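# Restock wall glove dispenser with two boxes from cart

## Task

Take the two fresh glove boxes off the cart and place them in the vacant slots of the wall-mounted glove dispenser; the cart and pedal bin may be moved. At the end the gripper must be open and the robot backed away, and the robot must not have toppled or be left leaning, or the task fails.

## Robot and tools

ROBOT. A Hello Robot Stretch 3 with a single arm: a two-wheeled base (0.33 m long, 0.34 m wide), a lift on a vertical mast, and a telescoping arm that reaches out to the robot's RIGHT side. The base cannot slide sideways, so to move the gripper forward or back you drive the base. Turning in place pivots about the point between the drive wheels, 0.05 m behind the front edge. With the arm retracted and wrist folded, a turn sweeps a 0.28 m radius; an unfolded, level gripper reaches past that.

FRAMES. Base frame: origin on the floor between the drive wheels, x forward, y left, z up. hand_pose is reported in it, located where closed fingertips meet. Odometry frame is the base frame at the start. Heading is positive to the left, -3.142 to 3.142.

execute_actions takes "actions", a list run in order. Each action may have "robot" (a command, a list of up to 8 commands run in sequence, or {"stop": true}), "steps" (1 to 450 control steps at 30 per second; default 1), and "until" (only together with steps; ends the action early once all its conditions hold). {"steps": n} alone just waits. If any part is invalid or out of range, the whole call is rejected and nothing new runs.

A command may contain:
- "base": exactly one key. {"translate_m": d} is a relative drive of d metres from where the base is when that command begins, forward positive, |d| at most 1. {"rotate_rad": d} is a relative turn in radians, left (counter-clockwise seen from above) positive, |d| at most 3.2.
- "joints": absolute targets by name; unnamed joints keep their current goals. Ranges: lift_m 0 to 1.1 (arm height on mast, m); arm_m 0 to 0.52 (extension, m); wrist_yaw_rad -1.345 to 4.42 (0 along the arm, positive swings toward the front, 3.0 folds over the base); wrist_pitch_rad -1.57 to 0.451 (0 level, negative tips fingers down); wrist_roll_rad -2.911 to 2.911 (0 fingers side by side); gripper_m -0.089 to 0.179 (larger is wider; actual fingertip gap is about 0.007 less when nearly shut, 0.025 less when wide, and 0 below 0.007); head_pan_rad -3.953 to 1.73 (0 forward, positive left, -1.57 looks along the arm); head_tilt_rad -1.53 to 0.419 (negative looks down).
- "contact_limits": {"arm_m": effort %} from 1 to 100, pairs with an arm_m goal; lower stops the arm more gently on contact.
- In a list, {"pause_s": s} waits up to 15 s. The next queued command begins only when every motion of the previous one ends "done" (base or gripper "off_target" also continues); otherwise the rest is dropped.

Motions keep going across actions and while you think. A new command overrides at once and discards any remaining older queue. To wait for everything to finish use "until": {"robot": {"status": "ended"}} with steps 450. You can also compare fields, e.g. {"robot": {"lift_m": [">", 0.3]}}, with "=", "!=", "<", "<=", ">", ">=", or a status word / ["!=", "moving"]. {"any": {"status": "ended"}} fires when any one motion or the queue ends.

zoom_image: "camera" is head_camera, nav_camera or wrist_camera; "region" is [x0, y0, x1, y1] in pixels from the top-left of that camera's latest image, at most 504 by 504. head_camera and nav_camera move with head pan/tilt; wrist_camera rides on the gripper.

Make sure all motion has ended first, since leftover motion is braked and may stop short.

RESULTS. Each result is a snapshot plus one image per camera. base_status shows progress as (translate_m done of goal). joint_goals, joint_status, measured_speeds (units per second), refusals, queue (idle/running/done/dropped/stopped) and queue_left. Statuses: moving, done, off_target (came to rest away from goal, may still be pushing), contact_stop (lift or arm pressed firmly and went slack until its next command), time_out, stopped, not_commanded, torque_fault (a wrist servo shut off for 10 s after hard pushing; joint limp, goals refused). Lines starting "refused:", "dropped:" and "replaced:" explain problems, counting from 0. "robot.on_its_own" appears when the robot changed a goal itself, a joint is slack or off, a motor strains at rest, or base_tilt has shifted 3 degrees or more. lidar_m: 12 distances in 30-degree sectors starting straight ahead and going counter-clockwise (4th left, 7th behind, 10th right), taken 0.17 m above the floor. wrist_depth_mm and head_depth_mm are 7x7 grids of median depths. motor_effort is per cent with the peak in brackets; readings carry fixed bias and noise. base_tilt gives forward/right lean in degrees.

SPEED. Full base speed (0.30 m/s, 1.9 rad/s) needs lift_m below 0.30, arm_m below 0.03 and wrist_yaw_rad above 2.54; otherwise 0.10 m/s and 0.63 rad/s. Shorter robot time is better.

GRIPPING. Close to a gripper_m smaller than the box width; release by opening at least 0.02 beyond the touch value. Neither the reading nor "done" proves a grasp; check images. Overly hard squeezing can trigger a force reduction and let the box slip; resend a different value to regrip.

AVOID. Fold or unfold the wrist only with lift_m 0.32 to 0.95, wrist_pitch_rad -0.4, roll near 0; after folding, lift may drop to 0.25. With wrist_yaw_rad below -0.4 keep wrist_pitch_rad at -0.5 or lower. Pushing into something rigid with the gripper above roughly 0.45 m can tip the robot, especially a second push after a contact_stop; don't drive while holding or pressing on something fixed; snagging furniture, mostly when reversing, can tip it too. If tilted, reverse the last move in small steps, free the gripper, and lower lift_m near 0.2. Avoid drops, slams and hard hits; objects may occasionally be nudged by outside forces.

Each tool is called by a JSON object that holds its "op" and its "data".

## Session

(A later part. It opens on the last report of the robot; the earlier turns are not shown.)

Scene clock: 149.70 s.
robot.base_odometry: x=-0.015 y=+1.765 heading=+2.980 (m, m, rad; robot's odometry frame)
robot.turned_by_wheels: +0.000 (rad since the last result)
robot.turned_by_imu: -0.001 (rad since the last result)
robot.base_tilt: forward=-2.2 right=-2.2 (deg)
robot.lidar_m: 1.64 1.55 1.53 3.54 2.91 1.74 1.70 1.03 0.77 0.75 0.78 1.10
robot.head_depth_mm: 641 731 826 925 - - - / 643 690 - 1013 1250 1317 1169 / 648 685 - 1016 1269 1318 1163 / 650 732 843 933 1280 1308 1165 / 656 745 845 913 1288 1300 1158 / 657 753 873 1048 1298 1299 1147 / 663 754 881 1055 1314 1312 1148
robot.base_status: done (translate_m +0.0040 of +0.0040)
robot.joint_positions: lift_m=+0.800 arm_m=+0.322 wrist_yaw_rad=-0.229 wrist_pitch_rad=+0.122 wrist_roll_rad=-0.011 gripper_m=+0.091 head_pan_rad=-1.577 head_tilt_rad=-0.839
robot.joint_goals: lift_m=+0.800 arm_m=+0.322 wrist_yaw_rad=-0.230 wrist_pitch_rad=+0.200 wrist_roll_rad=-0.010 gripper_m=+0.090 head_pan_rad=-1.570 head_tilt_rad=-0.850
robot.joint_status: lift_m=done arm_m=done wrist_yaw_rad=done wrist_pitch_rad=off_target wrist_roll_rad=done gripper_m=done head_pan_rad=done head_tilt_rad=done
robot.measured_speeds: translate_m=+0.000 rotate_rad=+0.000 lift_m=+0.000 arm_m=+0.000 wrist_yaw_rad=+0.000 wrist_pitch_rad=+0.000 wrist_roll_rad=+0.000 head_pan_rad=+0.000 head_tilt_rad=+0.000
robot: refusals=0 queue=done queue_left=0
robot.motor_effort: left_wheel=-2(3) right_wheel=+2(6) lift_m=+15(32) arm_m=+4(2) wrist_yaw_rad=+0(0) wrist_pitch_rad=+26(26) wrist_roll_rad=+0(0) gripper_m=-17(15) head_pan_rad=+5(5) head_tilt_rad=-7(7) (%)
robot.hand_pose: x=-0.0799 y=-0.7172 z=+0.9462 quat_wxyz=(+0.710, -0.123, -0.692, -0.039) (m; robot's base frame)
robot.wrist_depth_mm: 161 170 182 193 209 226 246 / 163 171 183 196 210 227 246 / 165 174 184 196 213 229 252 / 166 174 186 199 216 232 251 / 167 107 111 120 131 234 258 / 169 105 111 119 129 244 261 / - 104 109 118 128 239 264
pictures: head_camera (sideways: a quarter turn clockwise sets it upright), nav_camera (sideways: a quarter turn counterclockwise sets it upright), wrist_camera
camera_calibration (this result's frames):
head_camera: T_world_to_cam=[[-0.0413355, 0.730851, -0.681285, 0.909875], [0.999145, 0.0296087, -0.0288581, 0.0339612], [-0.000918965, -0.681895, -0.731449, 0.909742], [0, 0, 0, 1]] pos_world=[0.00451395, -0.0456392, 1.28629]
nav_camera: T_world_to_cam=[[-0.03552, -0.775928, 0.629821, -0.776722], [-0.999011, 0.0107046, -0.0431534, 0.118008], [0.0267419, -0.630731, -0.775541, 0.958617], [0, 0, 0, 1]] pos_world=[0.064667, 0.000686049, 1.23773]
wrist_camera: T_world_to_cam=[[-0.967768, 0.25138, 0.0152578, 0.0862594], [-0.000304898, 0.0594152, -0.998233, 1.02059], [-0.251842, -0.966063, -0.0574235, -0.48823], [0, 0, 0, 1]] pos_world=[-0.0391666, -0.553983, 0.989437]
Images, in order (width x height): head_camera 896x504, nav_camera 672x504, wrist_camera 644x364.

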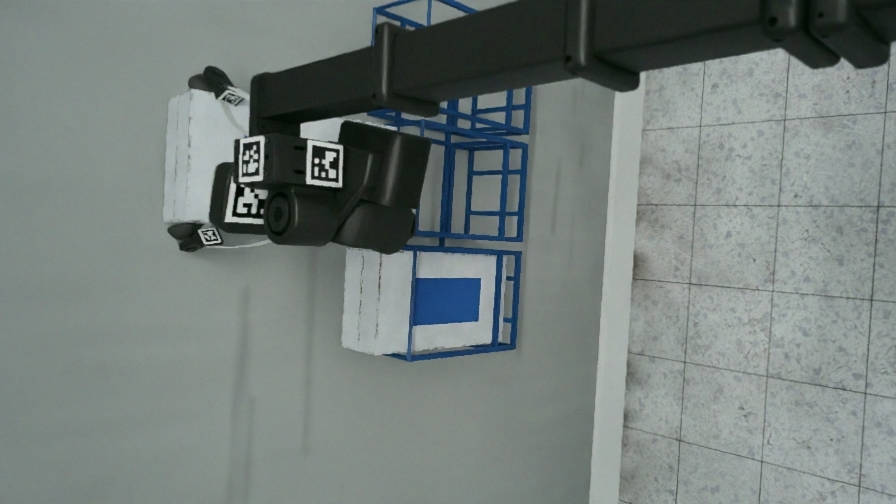

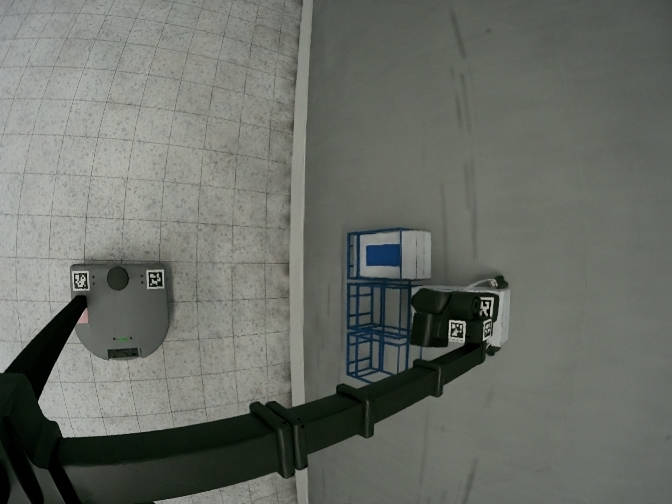

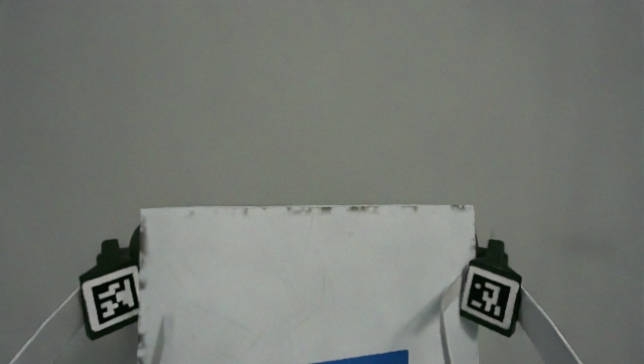

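{"op": "execute_actions", "data": {"actions": [{"robot":{"joints":{"lift_m":0.755}},"steps":100,"until":{"robot":{"status":"ended"}}},{"steps":8}]}}

Scene clock: 151.23 s.
robot.base_odometry: x=-0.015 y=+1.765 heading=+2.980 (m, m, rad; robot's odometry frame)
robot.turned_by_wheels: +0.000 (rad since the last result)
robot.turned_by_imu: -0.001 (rad since the last result)
robot.base_tilt: forward=-2.2 right=-2.2 (deg)
robot.lidar_m: 1.64 1.55 1.53 3.54 2.92 1.73 1.70 1.03 0.77 0.75 0.78 1.10
robot.head_depth_mm: 642 730 845 954 1197 - - / 645 706 805 - 1252 1316 1173 / 649 697 - 1054 1262 1309 1160 / 649 729 841 915 1277 1312 1163 / 656 743 849 910 1288 1297 1160 / 657 751 874 1043 1307 1306 1155 / 664 757 881 1059 1314 1297 1152
robot.base_status: done (translate_m +0.0040 of +0.0040)
robot.joint_positions: lift_m=+0.756 arm_m=+0.322 wrist_yaw_rad=-0.230 wrist_pitch_rad=+0.164 wrist_roll_rad=-0.006 gripper_m=+0.091 head_pan_rad=-1.577 head_tilt_rad=-0.839
robot.joint_goals: lift_m=+0.755 arm_m=+0.322 wrist_yaw_rad=-0.230 wrist_pitch_rad=+0.200 wrist_roll_rad=-0.010 gripper_m=+0.090 head_pan_rad=-1.570 head_tilt_rad=-0.850
robot.joint_status: lift_m=done arm_m=done wrist_yaw_rad=done wrist_pitch_rad=off_target wrist_roll_rad=done gripper_m=done head_pan_rad=done head_tilt_rad=done
robot.measured_speeds: translate_m=+0.000 rotate_rad=+0.000 lift_m=+0.000 arm_m=+0.000 wrist_yaw_rad=+0.000 wrist_pitch_rad=+0.000 wrist_roll_rad=+0.000 head_pan_rad=+0.000 head_tilt_rad=+0.000
robot: refusals=0 queue=done queue_left=0
robot.motor_effort: left_wheel=-2(2) right_wheel=+2(1) lift_m=+12(16) arm_m=+4(3) wrist_yaw_rad=+0(0) wrist_pitch_rad=+12(25) wrist_roll_rad=-2(2) gripper_m=-16(16) head_pan_rad=+4(6) head_tilt_rad=-7(7) (%)
robot.hand_pose: x=-0.0800 y=-0.7166 z=+0.9124 quat_wxyz=(+0.709, -0.138, -0.691, -0.024) (m; robot's base frame)
robot.wrist_depth_mm: 167 175 186 200 216 233 257 / 167 177 187 200 216 237 255 / 168 176 188 201 216 235 259 / 169 174 187 199 217 233 257 / 168 108 112 121 132 240 259 / 168 104 110 119 129 243 260 / - 174 109 117 127 235 260
pictures: head_camera (sideways: a quarter turn clockwise sets it upright), nav_camera (sideways: a quarter turn counterclockwise sets it upright), wrist_camera
camera_calibration (this result's frames):
head_camera: T_world_to_cam=[[-0.0413355, 0.730851, -0.681285, 0.909875], [0.999145, 0.0296087, -0.0288581, 0.0339612], [-0.000918965, -0.681895, -0.731449, 0.909742], [0, 0, 0, 1]] pos_world=[0.00451395, -0.0456392, 1.28629]
nav_camera: T_world_to_cam=[[-0.03552, -0.775928, 0.629821, -0.776722], [-0.999011, 0.0107046, -0.0431534, 0.118008], [0.0267419, -0.630731, -0.775541, 0.958617], [0, 0, 0, 1]] pos_world=[0.064667, 0.000686049, 1.23773]
wrist_camera: T_world_to_cam=[[-0.967615, 0.252247, 0.0096226, 0.0922793], [-0.00558118, 0.0167323, -0.999844, 0.957277], [-0.252368, -0.967518, -0.0147826, -0.529628], [0, 0, 0, 1]] pos_world=[-0.0390277, -0.551719, 0.94841]
Images, in order (width x height): head_camera 896x504, nav_camera 672x504, wrist_camera 644x364.

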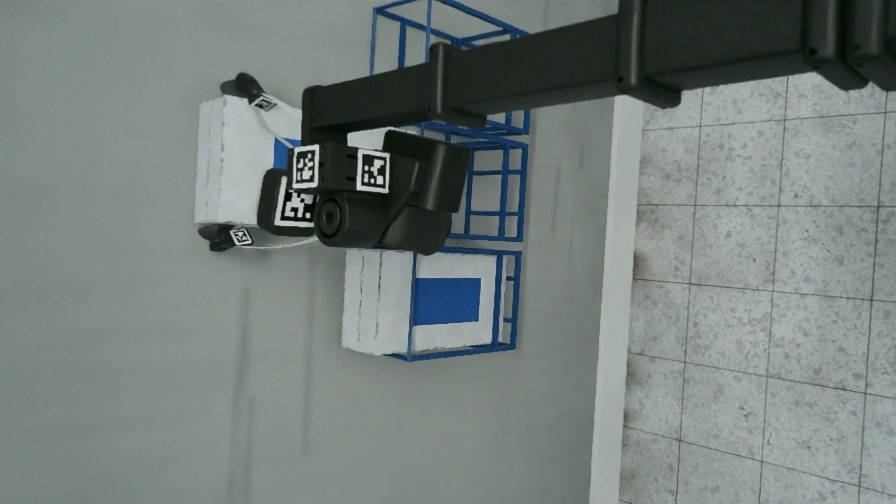

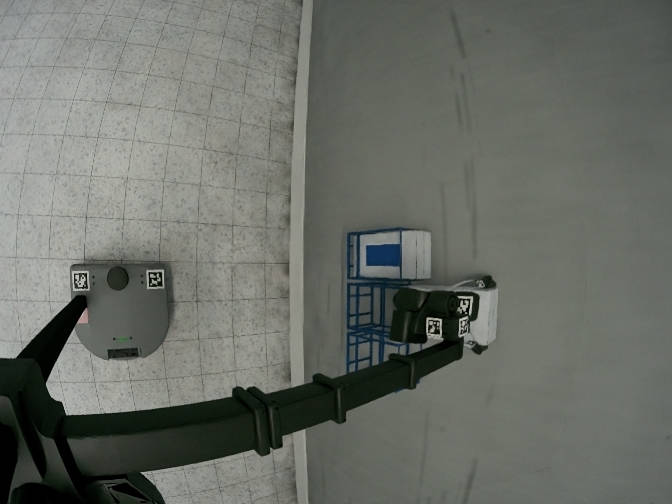

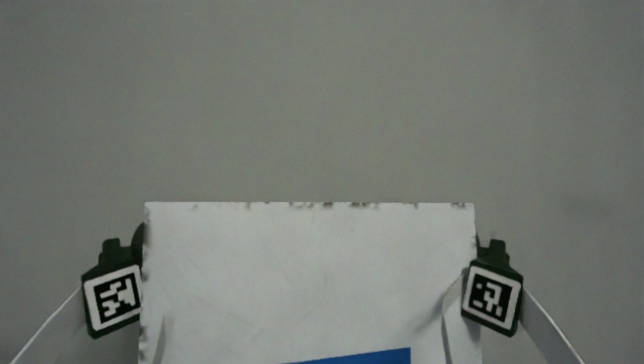

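{"op": "execute_actions", "data": {"actions": [{"robot":{"joints":{"lift_m":0.785}},"steps":100,"until":{"robot":{"status":"ended"}}},{"steps":5},{"robot":{"joints":{"arm_m":0.336},"contact_limits":{"arm_m":18}},"steps":100,"until":{"robot":{"status":"ended"}}},{"steps":8}]}}

Scene clock: 153.43 s.
robot.base_odometry: x=-0.015 y=+1.765 heading=+2.980 (m, m, rad; robot's odometry frame)
robot.turned_by_wheels: +0.000 (rad since the last result)
robot.turned_by_imu: +0.000 (rad since the last result)
robot.base_tilt: forward=-2.2 right=-2.3 (deg)
robot.lidar_m: 1.64 1.55 1.53 3.55 2.92 1.74 1.70 1.03 0.77 0.75 0.78 1.10
robot.head_depth_mm: 643 730 847 952 - - - / 644 704 - 1007 1259 1310 1167 / 647 700 - 1023 1265 1308 1164 / 652 727 844 940 1287 1309 1159 / 656 749 846 910 1300 1318 1159 / 661 752 873 1043 1306 1306 1156 / 663 754 880 1061 1311 1303 1149
robot.base_status: done (translate_m +0.0040 of +0.0040)
robot.joint_positions: lift_m=+0.784 arm_m=+0.329 wrist_yaw_rad=-0.221 wrist_pitch_rad=+0.121 wrist_roll_rad=-0.003 gripper_m=+0.091 head_pan_rad=-1.577 head_tilt_rad=-0.840
robot.joint_goals: lift_m=+0.785 arm_m=+0.329 wrist_yaw_rad=-0.230 wrist_pitch_rad=+0.200 wrist_roll_rad=-0.010 gripper_m=+0.090 head_pan_rad=-1.570 head_tilt_rad=-0.850
robot.joint_status: lift_m=done arm_m=contact_stop wrist_yaw_rad=done wrist_pitch_rad=off_target wrist_roll_rad=done gripper_m=done head_pan_rad=done head_tilt_rad=done
robot.measured_speeds: translate_m=+0.000 rotate_rad=+0.000 lift_m=+0.000 arm_m=-0.010 wrist_yaw_rad=-0.010 wrist_pitch_rad=+0.000 wrist_roll_rad=+0.000 head_pan_rad=+0.000 head_tilt_rad=+0.000
robot: refusals=0 queue=dropped queue_left=0
robot.on_its_own: arm_m is slack since a contact_stop, until your next command for it (your +0.336 is given up)
robot.motor_effort: left_wheel=-3(3) right_wheel=+0(3) lift_m=+32(32) arm_m=+4(18) wrist_yaw_rad=-6(8) wrist_pitch_rad=+26(27) wrist_roll_rad=-3(3) gripper_m=-15(17) head_pan_rad=+5(5) head_tilt_rad=-6(7) (%)
robot.contact_limits: arm_m 18 (drawing in: default 18, maximum 30; extending or still: default 25, maximum 41)
robot.hand_pose: x=-0.0778 y=-0.7249 z=+0.9301 quat_wxyz=(+0.708, -0.120, -0.695, -0.036) (m; robot's base frame)
robot.wrist_depth_mm: 157 165 176 188 201 217 234 / 159 166 177 190 203 217 234 / 160 168 178 190 205 220 240 / 161 169 181 191 206 222 243 / 163 108 113 122 133 225 244 / 163 105 111 120 129 232 248 / - 104 109 117 127 229 253
pictures: head_camera (sideways: a quarter turn clockwise sets it upright), nav_camera (sideways: a quarter turn counterclockwise sets it upright), wrist_camera
camera_calibration (this result's frames):
head_camera: T_world_to_cam=[[-0.0414896, 0.731186, -0.680915, 0.909393], [0.999139, 0.0298369, -0.0288399, 0.0339376], [-0.000770988, -0.681525, -0.731795, 0.91019], [0, 0, 0, 1]] pos_world=[0.00452375, -0.0456317, 1.28627]
nav_camera: T_world_to_cam=[[-0.0353561, -0.776254, 0.629428, -0.77621], [-0.999013, 0.010513, -0.0431511, 0.118005], [0.0268791, -0.630332, -0.77586, 0.959032], [0, 0, 0, 1]] pos_world=[0.064667, 0.000731047, 1.23773]
wrist_camera: T_world_to_cam=[[-0.970181, 0.242269, 0.00735422, 0.0910474], [0.00691311, 0.0579878, -0.998293, 1.00456], [-0.242282, -0.968475, -0.0579335, -0.496571], [0, 0, 0, 1]] pos_world=[-0.0389222, -0.561227, 0.973412]
Images, in order (width x height): head_camera 896x504, nav_camera 672x504, wrist_camera 644x364.

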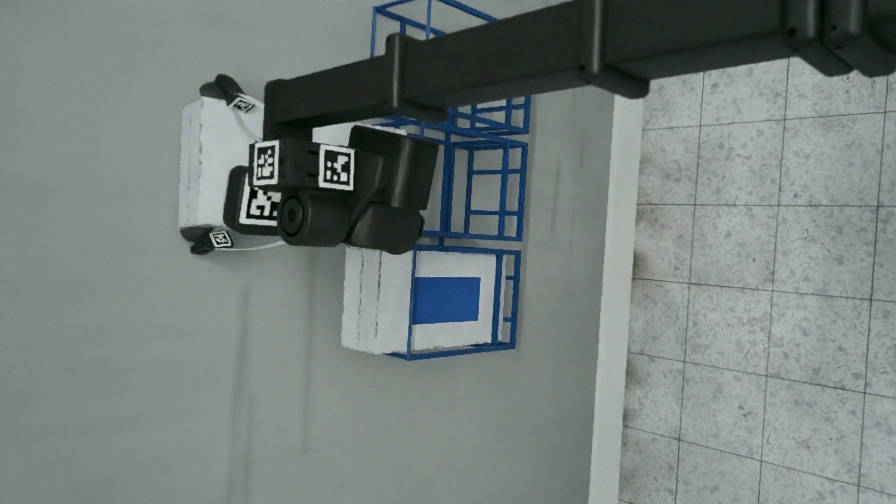

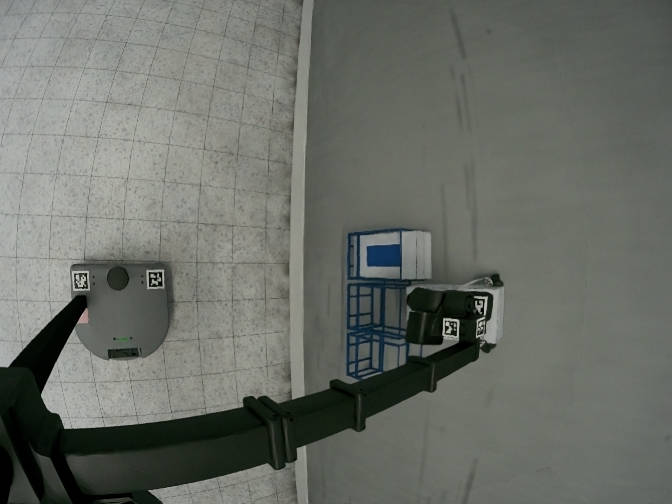

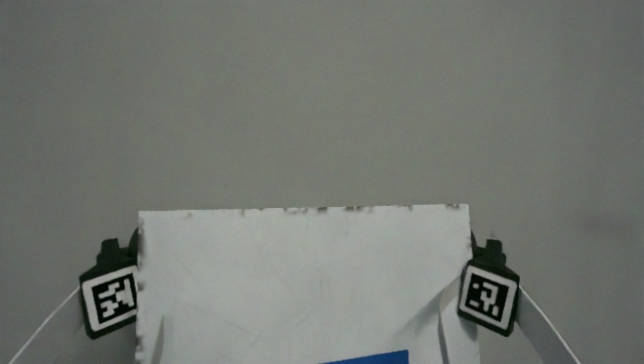

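{"op": "execute_actions", "data": {"actions": [{"robot":{"joints":{"arm_m":0.327,"wrist_yaw_rad":-0.21}},"steps":60,"until":{"robot":{"status":"ended"}}},{"robot":{"joints":{"lift_m":0.75}},"steps":100,"until":{"robot":{"status":"ended"}}},{"steps":8}]}}

Scene clock: 155.37 s.
robot.base_odometry: x=-0.015 y=+1.765 heading=+2.980 (m, m, rad; robot's odometry frame)
robot.turned_by_wheels: +0.000 (rad since the last result)
robot.turned_by_imu: -0.001 (rad since the last result)
robot.base_tilt: forward=-2.2 right=-2.2 (deg)
robot.lidar_m: 1.64 1.56 1.53 3.52 2.92 1.73 1.70 1.03 0.77 0.75 0.78 1.10
robot.head_depth_mm: 641 730 847 958 1195 - - / 645 709 813 - 1259 1320 1170 / 649 703 - 1054 1273 1305 1169 / 653 729 841 926 1275 1313 1152 / 655 746 851 913 1294 1309 1157 / 659 752 875 1046 1305 1299 1155 / 665 755 878 1056 1315 1293 1149
robot.base_status: done (translate_m +0.0040 of +0.0040)
robot.joint_positions: lift_m=+0.751 arm_m=+0.327 wrist_yaw_rad=-0.214 wrist_pitch_rad=+0.188 wrist_roll_rad=+0.001 gripper_m=+0.091 head_pan_rad=-1.577 head_tilt_rad=-0.840
robot.joint_goals: lift_m=+0.750 arm_m=+0.327 wrist_yaw_rad=-0.210 wrist_pitch_rad=+0.200 wrist_roll_rad=-0.010 gripper_m=+0.090 head_pan_rad=-1.570 head_tilt_rad=-0.850
robot.joint_status: lift_m=done arm_m=done wrist_yaw_rad=done wrist_pitch_rad=off_target wrist_roll_rad=done gripper_m=done head_pan_rad=done head_tilt_rad=done
robot.measured_speeds: translate_m=+0.000 rotate_rad=+0.000 lift_m=+0.000 arm_m=+0.000 wrist_yaw_rad=+0.000 wrist_pitch_rad=+0.000 wrist_roll_rad=+0.000 head_pan_rad=+0.000 head_tilt_rad=+0.000
robot: refusals=0 queue=done queue_left=0
robot.motor_effort: left_wheel=-3(3) right_wheel=+3(3) lift_m=+11(32) arm_m=+1(3) wrist_yaw_rad=+3(5) wrist_pitch_rad=+4(26) wrist_roll_rad=-4(5) gripper_m=-17(16) head_pan_rad=+4(5) head_tilt_rad=-6(6) (%)
robot.hand_pose: x=-0.0758 y=-0.7223 z=+0.9136 quat_wxyz=(+0.707, -0.141, -0.693, -0.009) (m; robot's base frame)
robot.wrist_depth_mm: 166 174 186 197 211 230 248 / 167 174 185 198 212 228 248 / 166 175 184 197 211 228 245 / 165 173 184 197 210 225 245 / 165 110 114 122 133 228 244 / 164 105 111 120 129 230 246 / - 168 109 117 126 222 245
pictures: head_camera (sideways: a quarter turn clockwise sets it upright), nav_camera (sideways: a quarter turn counterclockwise sets it upright), wrist_camera
camera_calibration (this result's frames):
head_camera: T_world_to_cam=[[-0.0414896, 0.731187, -0.680915, 0.909393], [0.999139, 0.0298369, -0.0288399, 0.0339376], [-0.000770987, -0.681525, -0.731795, 0.91019], [0, 0, 0, 1]] pos_world=[0.00452375, -0.0456317, 1.28627]
nav_camera: T_world_to_cam=[[-0.0353561, -0.776255, 0.629427, -0.77621], [-0.999013, 0.010513, -0.0431511, 0.118005], [0.0268791, -0.630332, -0.77586, 0.959032], [0, 0, 0, 1]] pos_world=[0.064667, 0.000731062, 1.23773]
wrist_camera: T_world_to_cam=[[-0.971948, 0.235187, 0.00177899, 0.092313], [-0.00379714, -0.00812844, -0.99996, 0.940842], [-0.235163, -0.971916, 0.00879346, -0.557485], [0, 0, 0, 1]] pos_world=[-0.0378039, -0.555891, 0.945542]
Images, in order (width x height): head_camera 896x504, nav_camera 672x504, wrist_camera 644x364.

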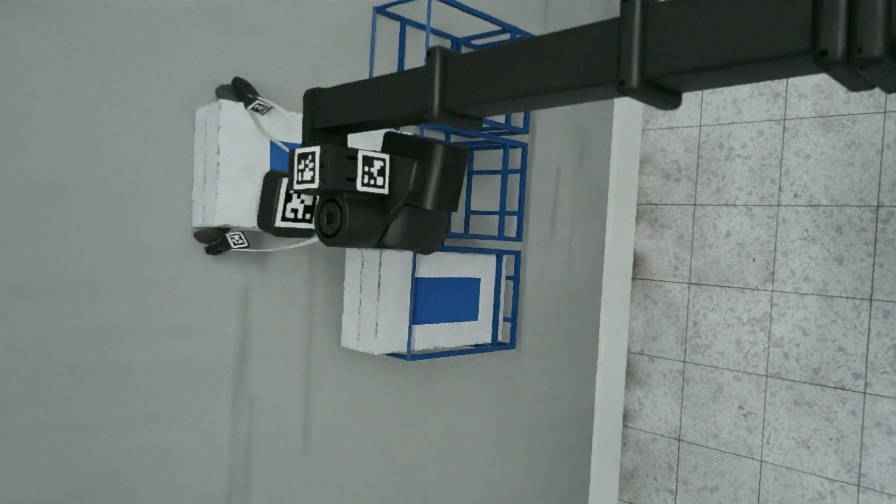

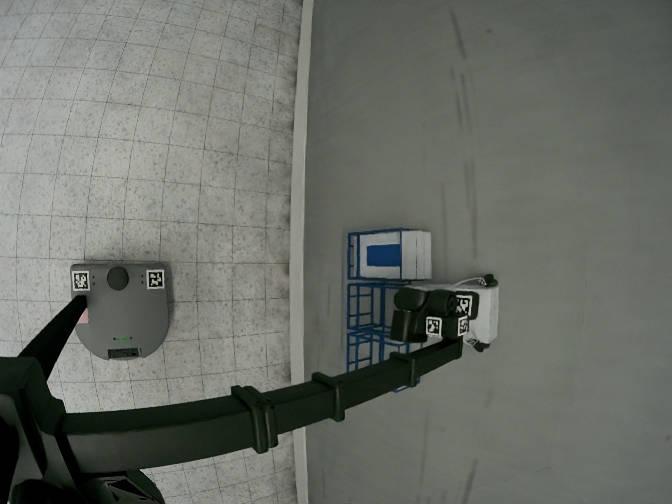

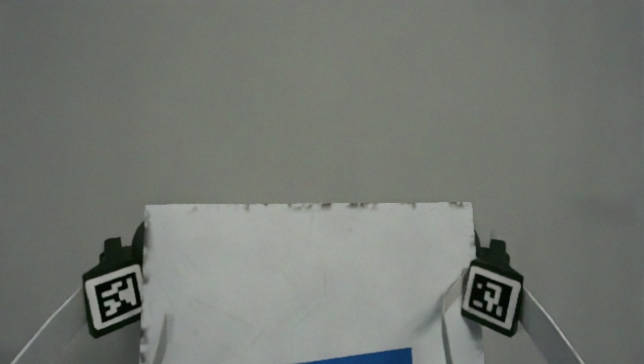

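{"op": "zoom_image", "data": {"camera": "nav_camera", "region": [330,210,520,400]}}

Region (330, 210, 520, 400) of nav_camera's 672x504 image, scaled by 2.653, with more detail than that image has.

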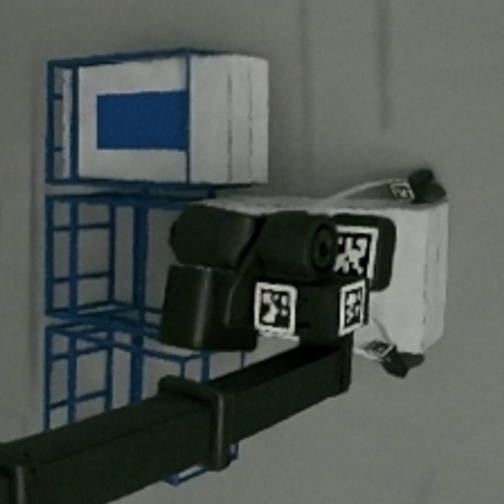

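{"op": "execute_actions", "data": {"actions": [{"robot":{"joints":{"lift_m":0.795,"arm_m":0.324}},"steps":100,"until":{"robot":{"status":"ended"}}},{"robot":{"base":{"translate_m":-0.004}},"steps":60,"until":{"robot":{"status":"ended"}}},{"steps":5},{"robot":{"joints":{"lift_m":0.75}},"steps":100,"until":{"robot":{"status":"ended"}}},{"steps":8}]}}

Scene clock: 159.10 s.
robot.base_odometry: x=-0.011 y=+1.764 heading=+2.980 (m, m, rad; robot's odometry frame)
robot.turned_by_wheels: +0.000 (rad since the last result)
robot.turned_by_imu: -0.001 (rad since the last result)
robot.base_tilt: forward=-2.2 right=-2.2 (deg)
robot.lidar_m: 1.64 1.56 1.53 3.54 2.92 1.73 1.70 1.03 0.77 0.75 0.78 1.10
robot.head_depth_mm: 643 729 844 961 1197 - - / 646 706 793 - 1252 1325 1170 / 647 701 - 1048 1265 1310 1159 / 653 726 844 916 1288 1314 1164 / 653 744 845 914 1290 1303 1167 / 659 751 874 1045 1307 1315 1153 / 663 756 878 1055 1319 1306 1146
robot.base_status: done (translate_m -0.0040 of -0.0040)
robot.joint_positions: lift_m=+0.751 arm_m=+0.324 wrist_yaw_rad=-0.212 wrist_pitch_rad=+0.187 wrist_roll_rad=-0.003 gripper_m=+0.091 head_pan_rad=-1.577 head_tilt_rad=-0.840
robot.joint_goals: lift_m=+0.750 arm_m=+0.324 wrist_yaw_rad=-0.210 wrist_pitch_rad=+0.200 wrist_roll_rad=-0.010 gripper_m=+0.090 head_pan_rad=-1.570 head_tilt_rad=-0.850
robot.joint_status: lift_m=done arm_m=done wrist_yaw_rad=done wrist_pitch_rad=off_target wrist_roll_rad=done gripper_m=done head_pan_rad=done head_tilt_rad=done
robot.measured_speeds: translate_m=+0.000 rotate_rad=+0.000 lift_m=+0.000 arm_m=+0.000 wrist_yaw_rad=+0.000 wrist_pitch_rad=+0.000 wrist_roll_rad=+0.000 head_pan_rad=+0.000 head_tilt_rad=+0.000
robot: refusals=0 queue=done queue_left=0
robot.motor_effort: left_wheel=-1(4) right_wheel=+3(3) lift_m=+11(32) arm_m=-3(3) wrist_yaw_rad=+1(3) wrist_pitch_rad=+5(26) wrist_roll_rad=-3(4) gripper_m=-17(16) head_pan_rad=+4(5) head_tilt_rad=-7(6) (%)
robot.hand_pose: x=-0.0753 y=-0.7198 z=+0.9132 quat_wxyz=(+0.708, -0.140, -0.692, -0.009) (m; robot's base frame)
robot.wrist_depth_mm: 168 177 187 201 216 230 251 / 168 177 188 199 215 230 247 / 168 175 186 200 213 231 248 / 168 176 186 198 210 231 249 / 167 110 113 123 133 232 248 / 166 105 111 119 129 233 247 / - 169 109 117 126 226 247
pictures: head_camera (sideways: a quarter turn clockwise sets it upright), nav_camera (sideways: a quarter turn counterclockwise sets it upright), wrist_camera
camera_calibration (this result's frames):
head_camera: T_world_to_cam=[[-0.0414895, 0.731187, -0.680915, 0.909393], [0.999139, 0.0298368, -0.0288399, 0.0339376], [-0.000771069, -0.681525, -0.731795, 0.91019], [0, 0, 0, 1]] pos_world=[0.00452374, -0.0456317, 1.28627]
nav_camera: T_world_to_cam=[[-0.0353562, -0.776254, 0.629428, -0.77621], [-0.999013, 0.0105131, -0.0431511, 0.118005], [0.026879, -0.630332, -0.77586, 0.959032], [0, 0, 0, 1]] pos_world=[0.064667, 0.000731044, 1.23773]
wrist_camera: T_world_to_cam=[[-0.972241, 0.233919, 0.00533253, 0.088017], [-0.00694763, -0.00608102, -0.999957, 0.941768], [-0.233877, -0.972237, 0.00753741, -0.553924], [0, 0, 0, 1]] pos_world=[-0.0374332, -0.553407, 0.945434]
Images, in order (width x height): head_camera 896x504, nav_camera 672x504, wrist_camera 644x364.

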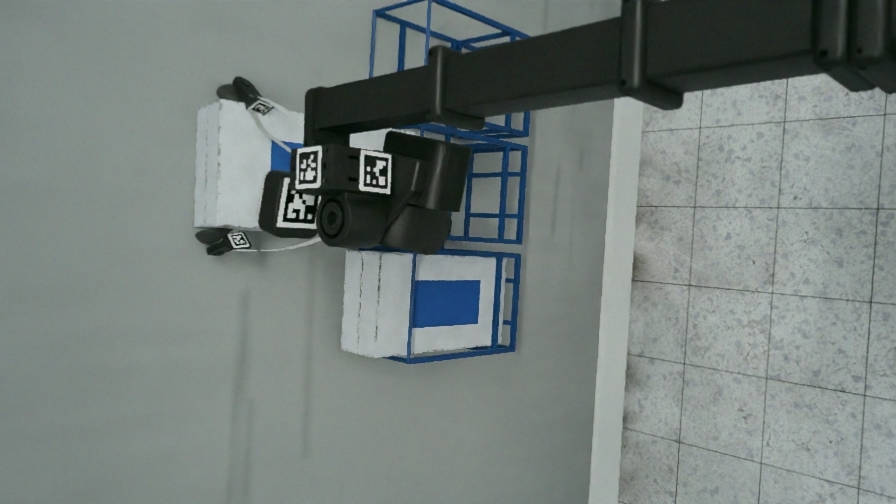

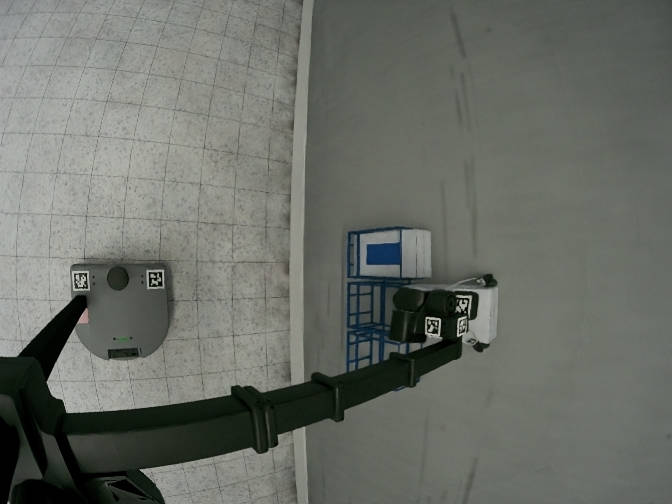

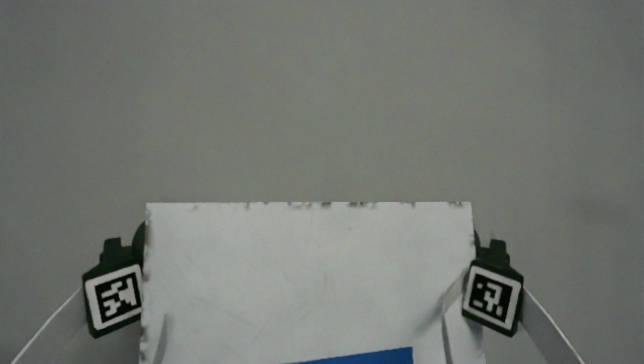

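{"op": "execute_actions", "data": {"actions": [{"robot":{"joints":{"lift_m":0.86}},"steps":100,"until":{"robot":{"status":"ended"}}},{"robot":{"joints":{"arm_m":0.05}},"steps":100,"until":{"robot":{"status":"ended"}}},{"robot":{"joints":{"wrist_yaw_rad":1.2,"head_pan_rad":-1.0,"head_tilt_rad":-0.7}},"steps":100,"until":{"robot":{"status":"ended"}}}]}}

Scene clock: 165.83 s.
robot.base_odometry: x=-0.011 y=+1.764 heading=+2.980 (m, m, rad; robot's odometry frame)
robot.turned_by_wheels: +0.000 (rad since the last result)
robot.turned_by_imu: -0.002 (rad since the last result)
robot.base_tilt: forward=-2.2 right=-2.3 (deg)
robot.lidar_m: 1.64 1.56 1.53 3.54 2.91 1.73 1.69 1.03 0.77 0.75 0.79 1.10
robot.head_depth_mm: 649 708 776 849 834 - - / 687 749 831 933 1032 - 1183 / 728 801 897 433 462 1322 1217 / 774 861 966 406 400 452 1197 / 833 928 1054 412 365 452 1217 / 890 1005 1159 1313 1580 1402 1208 / 966 1097 1288 1537 1648 1396 1205
robot.base_status: done (translate_m -0.0040 of -0.0040)
robot.joint_positions: lift_m=+0.859 arm_m=+0.050 wrist_yaw_rad=+1.198 wrist_pitch_rad=+0.123 wrist_roll_rad=-0.006 gripper_m=+0.091 head_pan_rad=-1.007 head_tilt_rad=-0.705
robot.joint_goals: lift_m=+0.860 arm_m=+0.050 wrist_yaw_rad=+1.200 wrist_pitch_rad=+0.200 wrist_roll_rad=-0.010 gripper_m=+0.090 head_pan_rad=-1.000 head_tilt_rad=-0.700
robot.joint_status: lift_m=done arm_m=done wrist_yaw_rad=done wrist_pitch_rad=off_target wrist_roll_rad=done gripper_m=done head_pan_rad=done head_tilt_rad=done
robot.measured_speeds: translate_m=+0.000 rotate_rad=+0.000 lift_m=+0.000 arm_m=+0.000 wrist_yaw_rad=+0.000 wrist_pitch_rad=+0.000 wrist_roll_rad=+0.000 head_pan_rad=+0.000 head_tilt_rad=+0.000
robot: refusals=0 queue=done queue_left=0
robot.motor_effort: left_wheel=-1(2) right_wheel=+1(2) lift_m=+32(33) arm_m=-3(5) wrist_yaw_rad=+2(4) wrist_pitch_rad=+25(26) wrist_roll_rad=-1(3) gripper_m=-16(16) head_pan_rad=+5(50) head_tilt_rad=+3(22) (%)
robot.hand_pose: x=+0.2182 y=-0.2890 z=+1.0057 quat_wxyz=(+0.561, +0.361, -0.605, +0.435) (m; robot's base frame)
robot.wrist_depth_mm: - - - - 827 589 460 / - - - - 839 594 451 / - - - - 843 574 453 / - - - - 811 587 458 / - - 113 122 133 565 452 / - 106 111 120 129 528 456 / - - 110 118 128 563 463
pictures: head_camera (sideways: a quarter turn clockwise sets it upright), nav_camera (sideways: a quarter turn counterclockwise sets it upright), wrist_camera
camera_calibration (this result's frames):
head_camera: T_world_to_cam=[[-0.376804, 0.510361, -0.773013, 1.03147], [0.827548, 0.560401, -0.0333976, 0.0409233], [0.416153, -0.65229, -0.63351, 0.779811], [0, 0, 0, 1]] pos_world=[0.0302757, -0.0406924, 1.29272]
nav_camera: T_world_to_cam=[[0.339874, -0.595259, 0.728116, -0.9071], [-0.843836, -0.534847, -0.0433653, 0.117345], [0.415244, -0.599671, -0.684081, 0.837305], [0, 0, 0, 1]] pos_world=[0.0596335, 0.0249097, 1.23835]
wrist_camera: T_world_to_cam=[[-0.386797, -0.922106, 0.0103746, -0.194819], [-0.0554239, 0.0120159, -0.998391, 1.05308], [0.920498, -0.38675, -0.0557544, -0.0861763], [0, 0, 0, 1]] pos_world=[0.0623353, -0.225626, 1.0486]
Images, in order (width x height): head_camera 896x504, nav_camera 672x504, wrist_camera 644x364.

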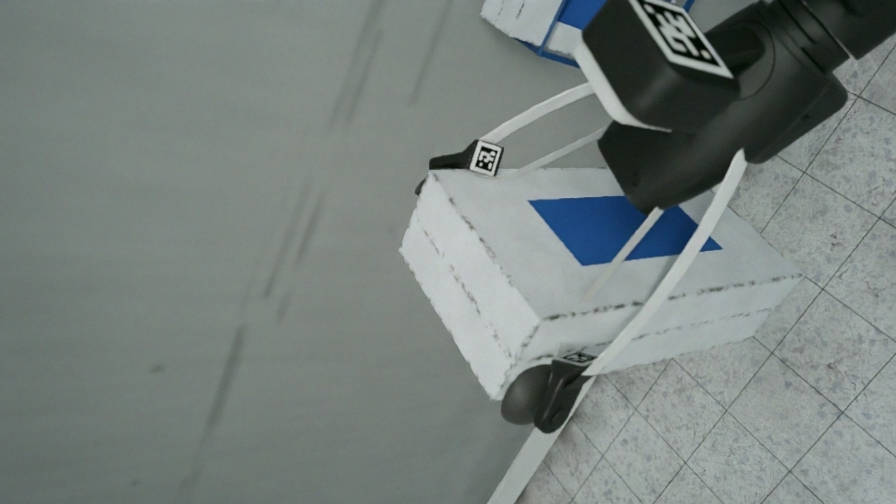

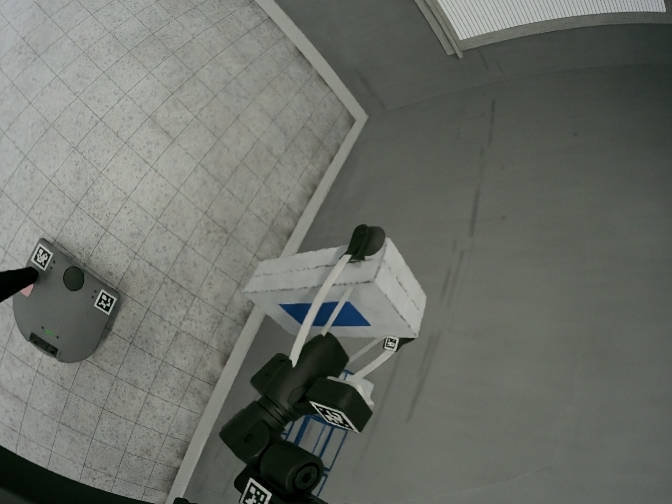

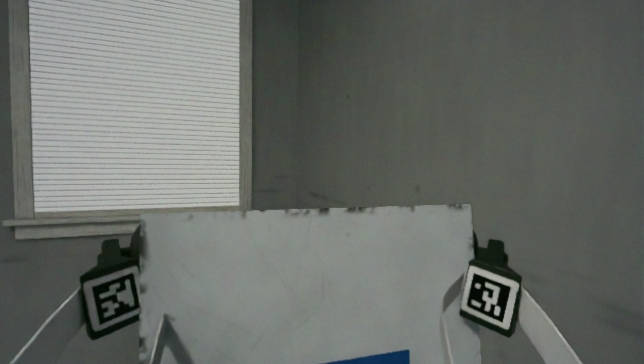

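{"op": "execute_actions", "data": {"actions": [{"robot":{"joints":{"wrist_pitch_rad":0.33,"wrist_roll_rad":0.0}},"steps":60,"until":{"robot":{"status":"ended"}}},{"steps":10}]}}

Scene clock: 167.33 s.
robot.base_odometry: x=-0.011 y=+1.764 heading=+2.980 (m, m, rad; robot's odometry frame)
robot.turned_by_wheels: +0.000 (rad since the last result)
robot.turned_by_imu: +0.000 (rad since the last result)
robot.base_tilt: forward=-2.2 right=-2.2 (deg)
robot.lidar_m: 1.64 1.55 1.53 3.54 2.91 1.73 1.70 1.03 0.77 0.75 0.78 1.10
robot.head_depth_mm: 648 704 776 853 824 - - / 685 748 833 927 1033 - 1206 / 727 803 890 399 462 1322 1222 / 777 859 954 372 397 466 1217 / 829 930 1051 362 365 461 1217 / 891 1012 1159 1277 1582 1392 1210 / 960 1108 1292 1539 1639 1386 1208
robot.base_status: done (translate_m -0.0040 of -0.0040)
robot.joint_positions: lift_m=+0.859 arm_m=+0.050 wrist_yaw_rad=+1.198 wrist_pitch_rad=+0.247 wrist_roll_rad=-0.002 gripper_m=+0.091 head_pan_rad=-1.007 head_tilt_rad=-0.705
robot.joint_goals: lift_m=+0.860 arm_m=+0.050 wrist_yaw_rad=+1.200 wrist_pitch_rad=+0.330 wrist_roll_rad=+0.000 gripper_m=+0.090 head_pan_rad=-1.000 head_tilt_rad=-0.700
robot.joint_status: lift_m=done arm_m=done wrist_yaw_rad=done wrist_pitch_rad=off_target wrist_roll_rad=done gripper_m=done head_pan_rad=done head_tilt_rad=done
robot.measured_speeds: translate_m=+0.000 rotate_rad=+0.000 lift_m=+0.000 arm_m=+0.000 wrist_yaw_rad=+0.000 wrist_pitch_rad=+0.000 wrist_roll_rad=+0.000 head_pan_rad=+0.000 head_tilt_rad=+0.000
robot: refusals=0 queue=dropped queue_left=0
robot.motor_effort: left_wheel=+0(0) right_wheel=+1(1) lift_m=+32(32) arm_m=-2(3) wrist_yaw_rad=+2(1) wrist_pitch_rad=+27(31) wrist_roll_rad=+1(1) gripper_m=-16(16) head_pan_rad=+5(5) head_tilt_rad=+3(3) (%)
robot.hand_pose: x=+0.2155 y=-0.2880 z=+1.0373 quat_wxyz=(+0.532, +0.323, -0.628, +0.468) (m; robot's base frame)
robot.wrist_depth_mm: - - - - 870 603 469 / - - - - 835 604 466 / - - - - 840 611 462 / - - - - 818 601 459 / - 110 114 123 133 568 450 / - 106 112 120 129 529 456 / - - 109 118 126 553 452
pictures: head_camera (sideways: a quarter turn clockwise sets it upright), nav_camera (sideways: a quarter turn counterclockwise sets it upright), wrist_camera
camera_calibration (this result's frames):
head_camera: T_world_to_cam=[[-0.376806, 0.510358, -0.773015, 1.03147], [0.827545, 0.560404, -0.0333976, 0.0409234], [0.416156, -0.652289, -0.633509, 0.779809], [0, 0, 0, 1]] pos_world=[0.0302759, -0.0406923, 1.29272]
nav_camera: T_world_to_cam=[[0.339876, -0.595256, 0.728117, -0.907101], [-0.843833, -0.53485, -0.0433653, 0.117345], [0.415247, -0.59967, -0.68408, 0.837303], [0, 0, 0, 1]] pos_world=[0.0596334, 0.0249099, 1.23835]
wrist_camera: T_world_to_cam=[[-0.386876, -0.922125, 0.00362452, -0.188179], [0.0607868, -0.0294246, -0.997717, 1.0468], [0.920126, -0.385772, 0.0674367, -0.208944], [0, 0, 0, 1]] pos_world=[0.055822, -0.223327, 1.05918]
Images, in order (width x height): head_camera 896x504, nav_camera 672x504, wrist_camera 644x364.

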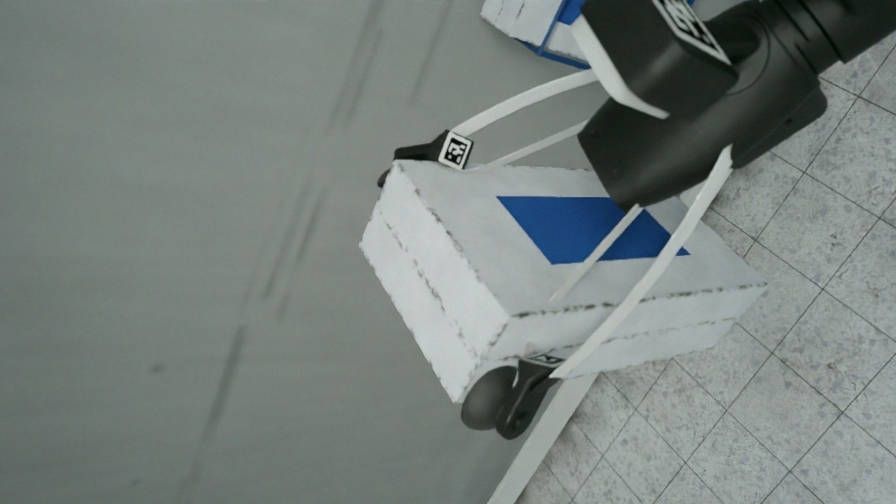

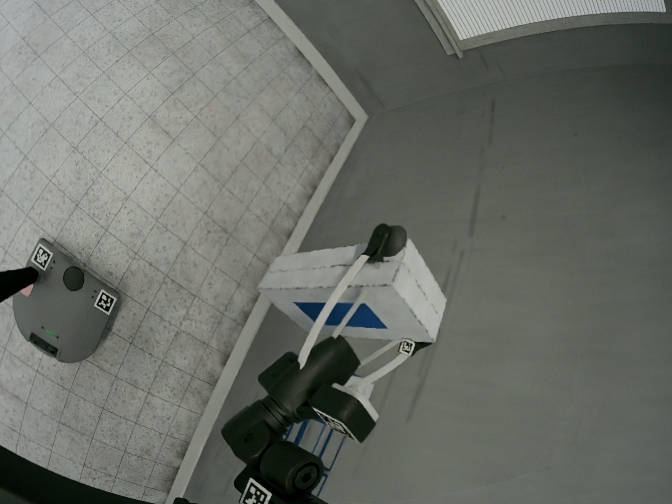

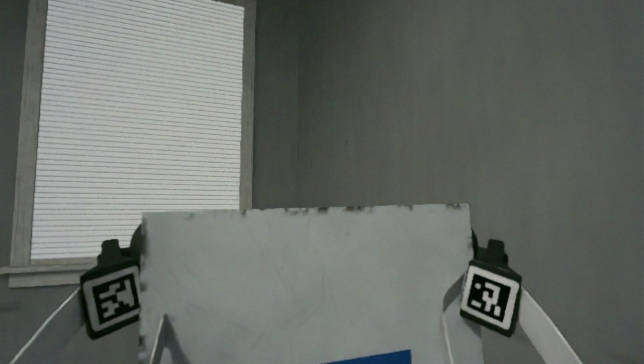

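{"op": "execute_actions", "data": {"actions": [{"robot":{"joints":{"wrist_yaw_rad":-0.21,"wrist_roll_rad":0.04,"head_pan_rad":-1.57,"head_tilt_rad":-0.85}},"steps":100,"until":{"robot":{"status":"ended"}}},{"robot":{"joints":{"arm_m":0.27}},"steps":100,"until":{"robot":{"status":"ended"}}},{"steps":5}]}}

{"op": "zoom_image", "data": {"camera": "head_camera", "region": [80,40,560,400]}}

Scene clock: 172.13 s.
robot.base_odometry: x=-0.011 y=+1.764 heading=+2.980 (m, m, rad; robot's odometry frame)
robot.turned_by_wheels: +0.000 (rad since the last result)
robot.turned_by_imu: -0.001 (rad since the last result)
robot.base_tilt: forward=-2.2 right=-2.2 (deg)
robot.lidar_m: 1.64 1.56 1.53 3.54 2.90 1.72 1.69 1.03 0.77 0.75 0.78 1.10
robot.head_depth_mm: 635 722 - - 1275 1292 1171 / 623 573 - 1008 1247 1323 1168 / 628 - - 1016 1267 1324 1166 / 650 744 847 951 1284 1307 1159 / 658 748 846 920 1293 1308 1160 / 660 753 875 1059 1313 1303 1159 / 667 762 885 1068 1335 1297 1149
robot.base_status: done (translate_m -0.0040 of -0.0040)
robot.joint_positions: lift_m=+0.859 arm_m=+0.270 wrist_yaw_rad=-0.208 wrist_pitch_rad=+0.248 wrist_roll_rad=+0.039 gripper_m=+0.091 head_pan_rad=-1.563 head_tilt_rad=-0.839
robot.joint_goals: lift_m=+0.860 arm_m=+0.270 wrist_yaw_rad=-0.210 wrist_pitch_rad=+0.330 wrist_roll_rad=+0.040 gripper_m=+0.090 head_pan_rad=-1.570 head_tilt_rad=-0.850
robot.joint_status: lift_m=done arm_m=done wrist_yaw_rad=done wrist_pitch_rad=off_target wrist_roll_rad=done gripper_m=done head_pan_rad=done head_tilt_rad=done
robot.measured_speeds: translate_m=+0.000 rotate_rad=+0.000 lift_m=+0.000 arm_m=+0.000 wrist_yaw_rad=+0.000 wrist_pitch_rad=+0.000 wrist_roll_rad=+0.000 head_pan_rad=+0.000 head_tilt_rad=+0.000
robot: refusals=0 queue=done queue_left=0
robot.motor_effort: left_wheel=+0(1) right_wheel=+1(1) lift_m=+32(32) arm_m=+3(2) wrist_yaw_rad=-1(11) wrist_pitch_rad=+27(27) wrist_roll_rad=+0(1) gripper_m=-17(16) head_pan_rad=-6(51) head_tilt_rad=-7(26) (%)
robot.hand_pose: x=-0.0739 y=-0.6635 z=+1.0375 quat_wxyz=(+0.694, -0.159, -0.702, +0.017) (m; robot's base frame)
robot.wrist_depth_mm: 225 240 252 270 289 312 335 / 226 238 250 267 281 308 330 / 222 231 247 262 280 301 329 / 221 230 246 259 277 294 324 / 218 110 113 123 134 294 320 / 215 106 112 120 130 295 307 / 213 217 109 118 127 282 308
pictures: head_camera (sideways: a quarter turn clockwise sets it upright), nav_camera (sideways: a quarter turn counterclockwise sets it upright), wrist_camera
camera_calibration (this result's frames):
head_camera: T_world_to_cam=[[-0.0514988, 0.730219, -0.68127, 0.909917], [0.998636, 0.0435061, -0.0288574, 0.0339634], [0.0085672, -0.681827, -0.731464, 0.909702], [0, 0, 0, 1]] pos_world=[0.00514901, -0.0456566, 1.28629]
nav_camera: T_world_to_cam=[[-0.0247222, -0.77636, 0.629805, -0.776767], [-0.999063, -0.00319327, -0.0431533, 0.118008], [0.0355136, -0.630282, -0.775554, 0.958581], [0, 0, 0, 1]] pos_world=[0.0646517, 0.00150206, 1.23773]
wrist_camera: T_world_to_cam=[[-0.974743, 0.22029, -0.0367075, 0.109903], [0.0207991, -0.074106, -0.997033, 1.02029], [-0.222357, -0.972615, 0.0676525, -0.561542], [0, 0, 0, 1]] pos_world=[-0.0389565, -0.494765, 1.05929]
Images, in order (width x height): head_camera 896x504, nav_camera 672x504, wrist_camera 644x364.

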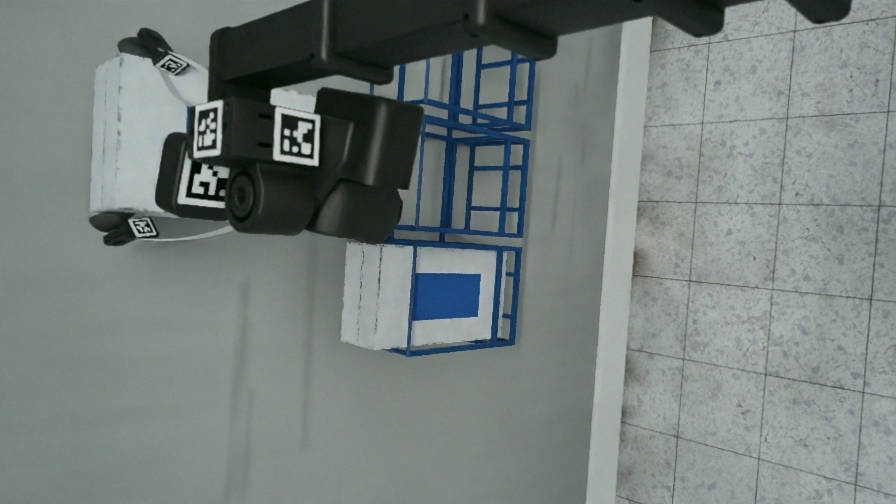

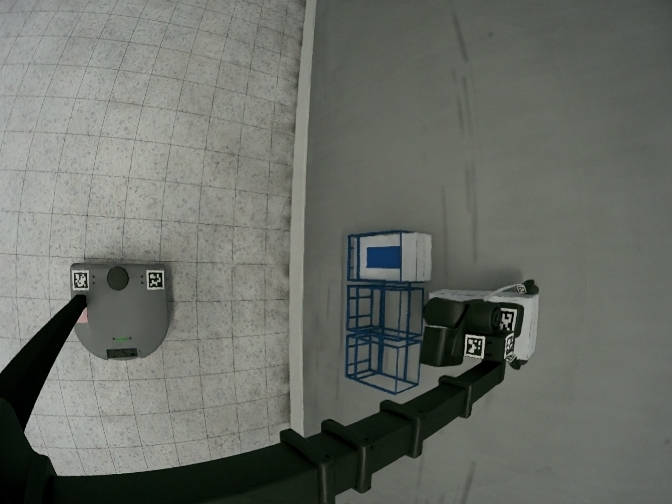

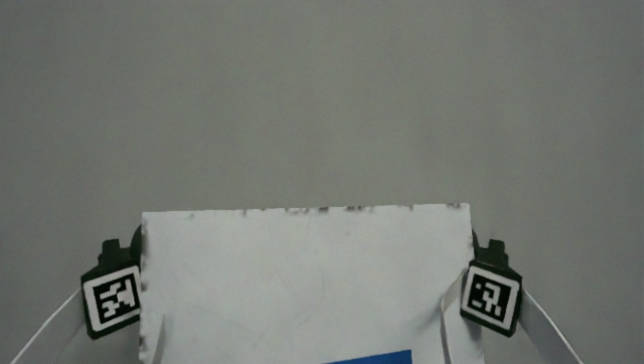

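Region (80, 40, 560, 400) of head_camera's 896x504 image, scaled by 1.050, with more detail than that image has; it fills the top 378 rows of this view, and the rest is white.

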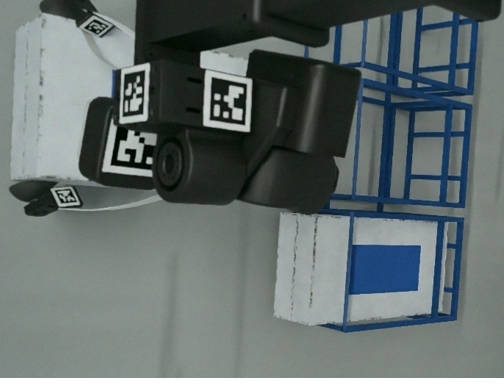

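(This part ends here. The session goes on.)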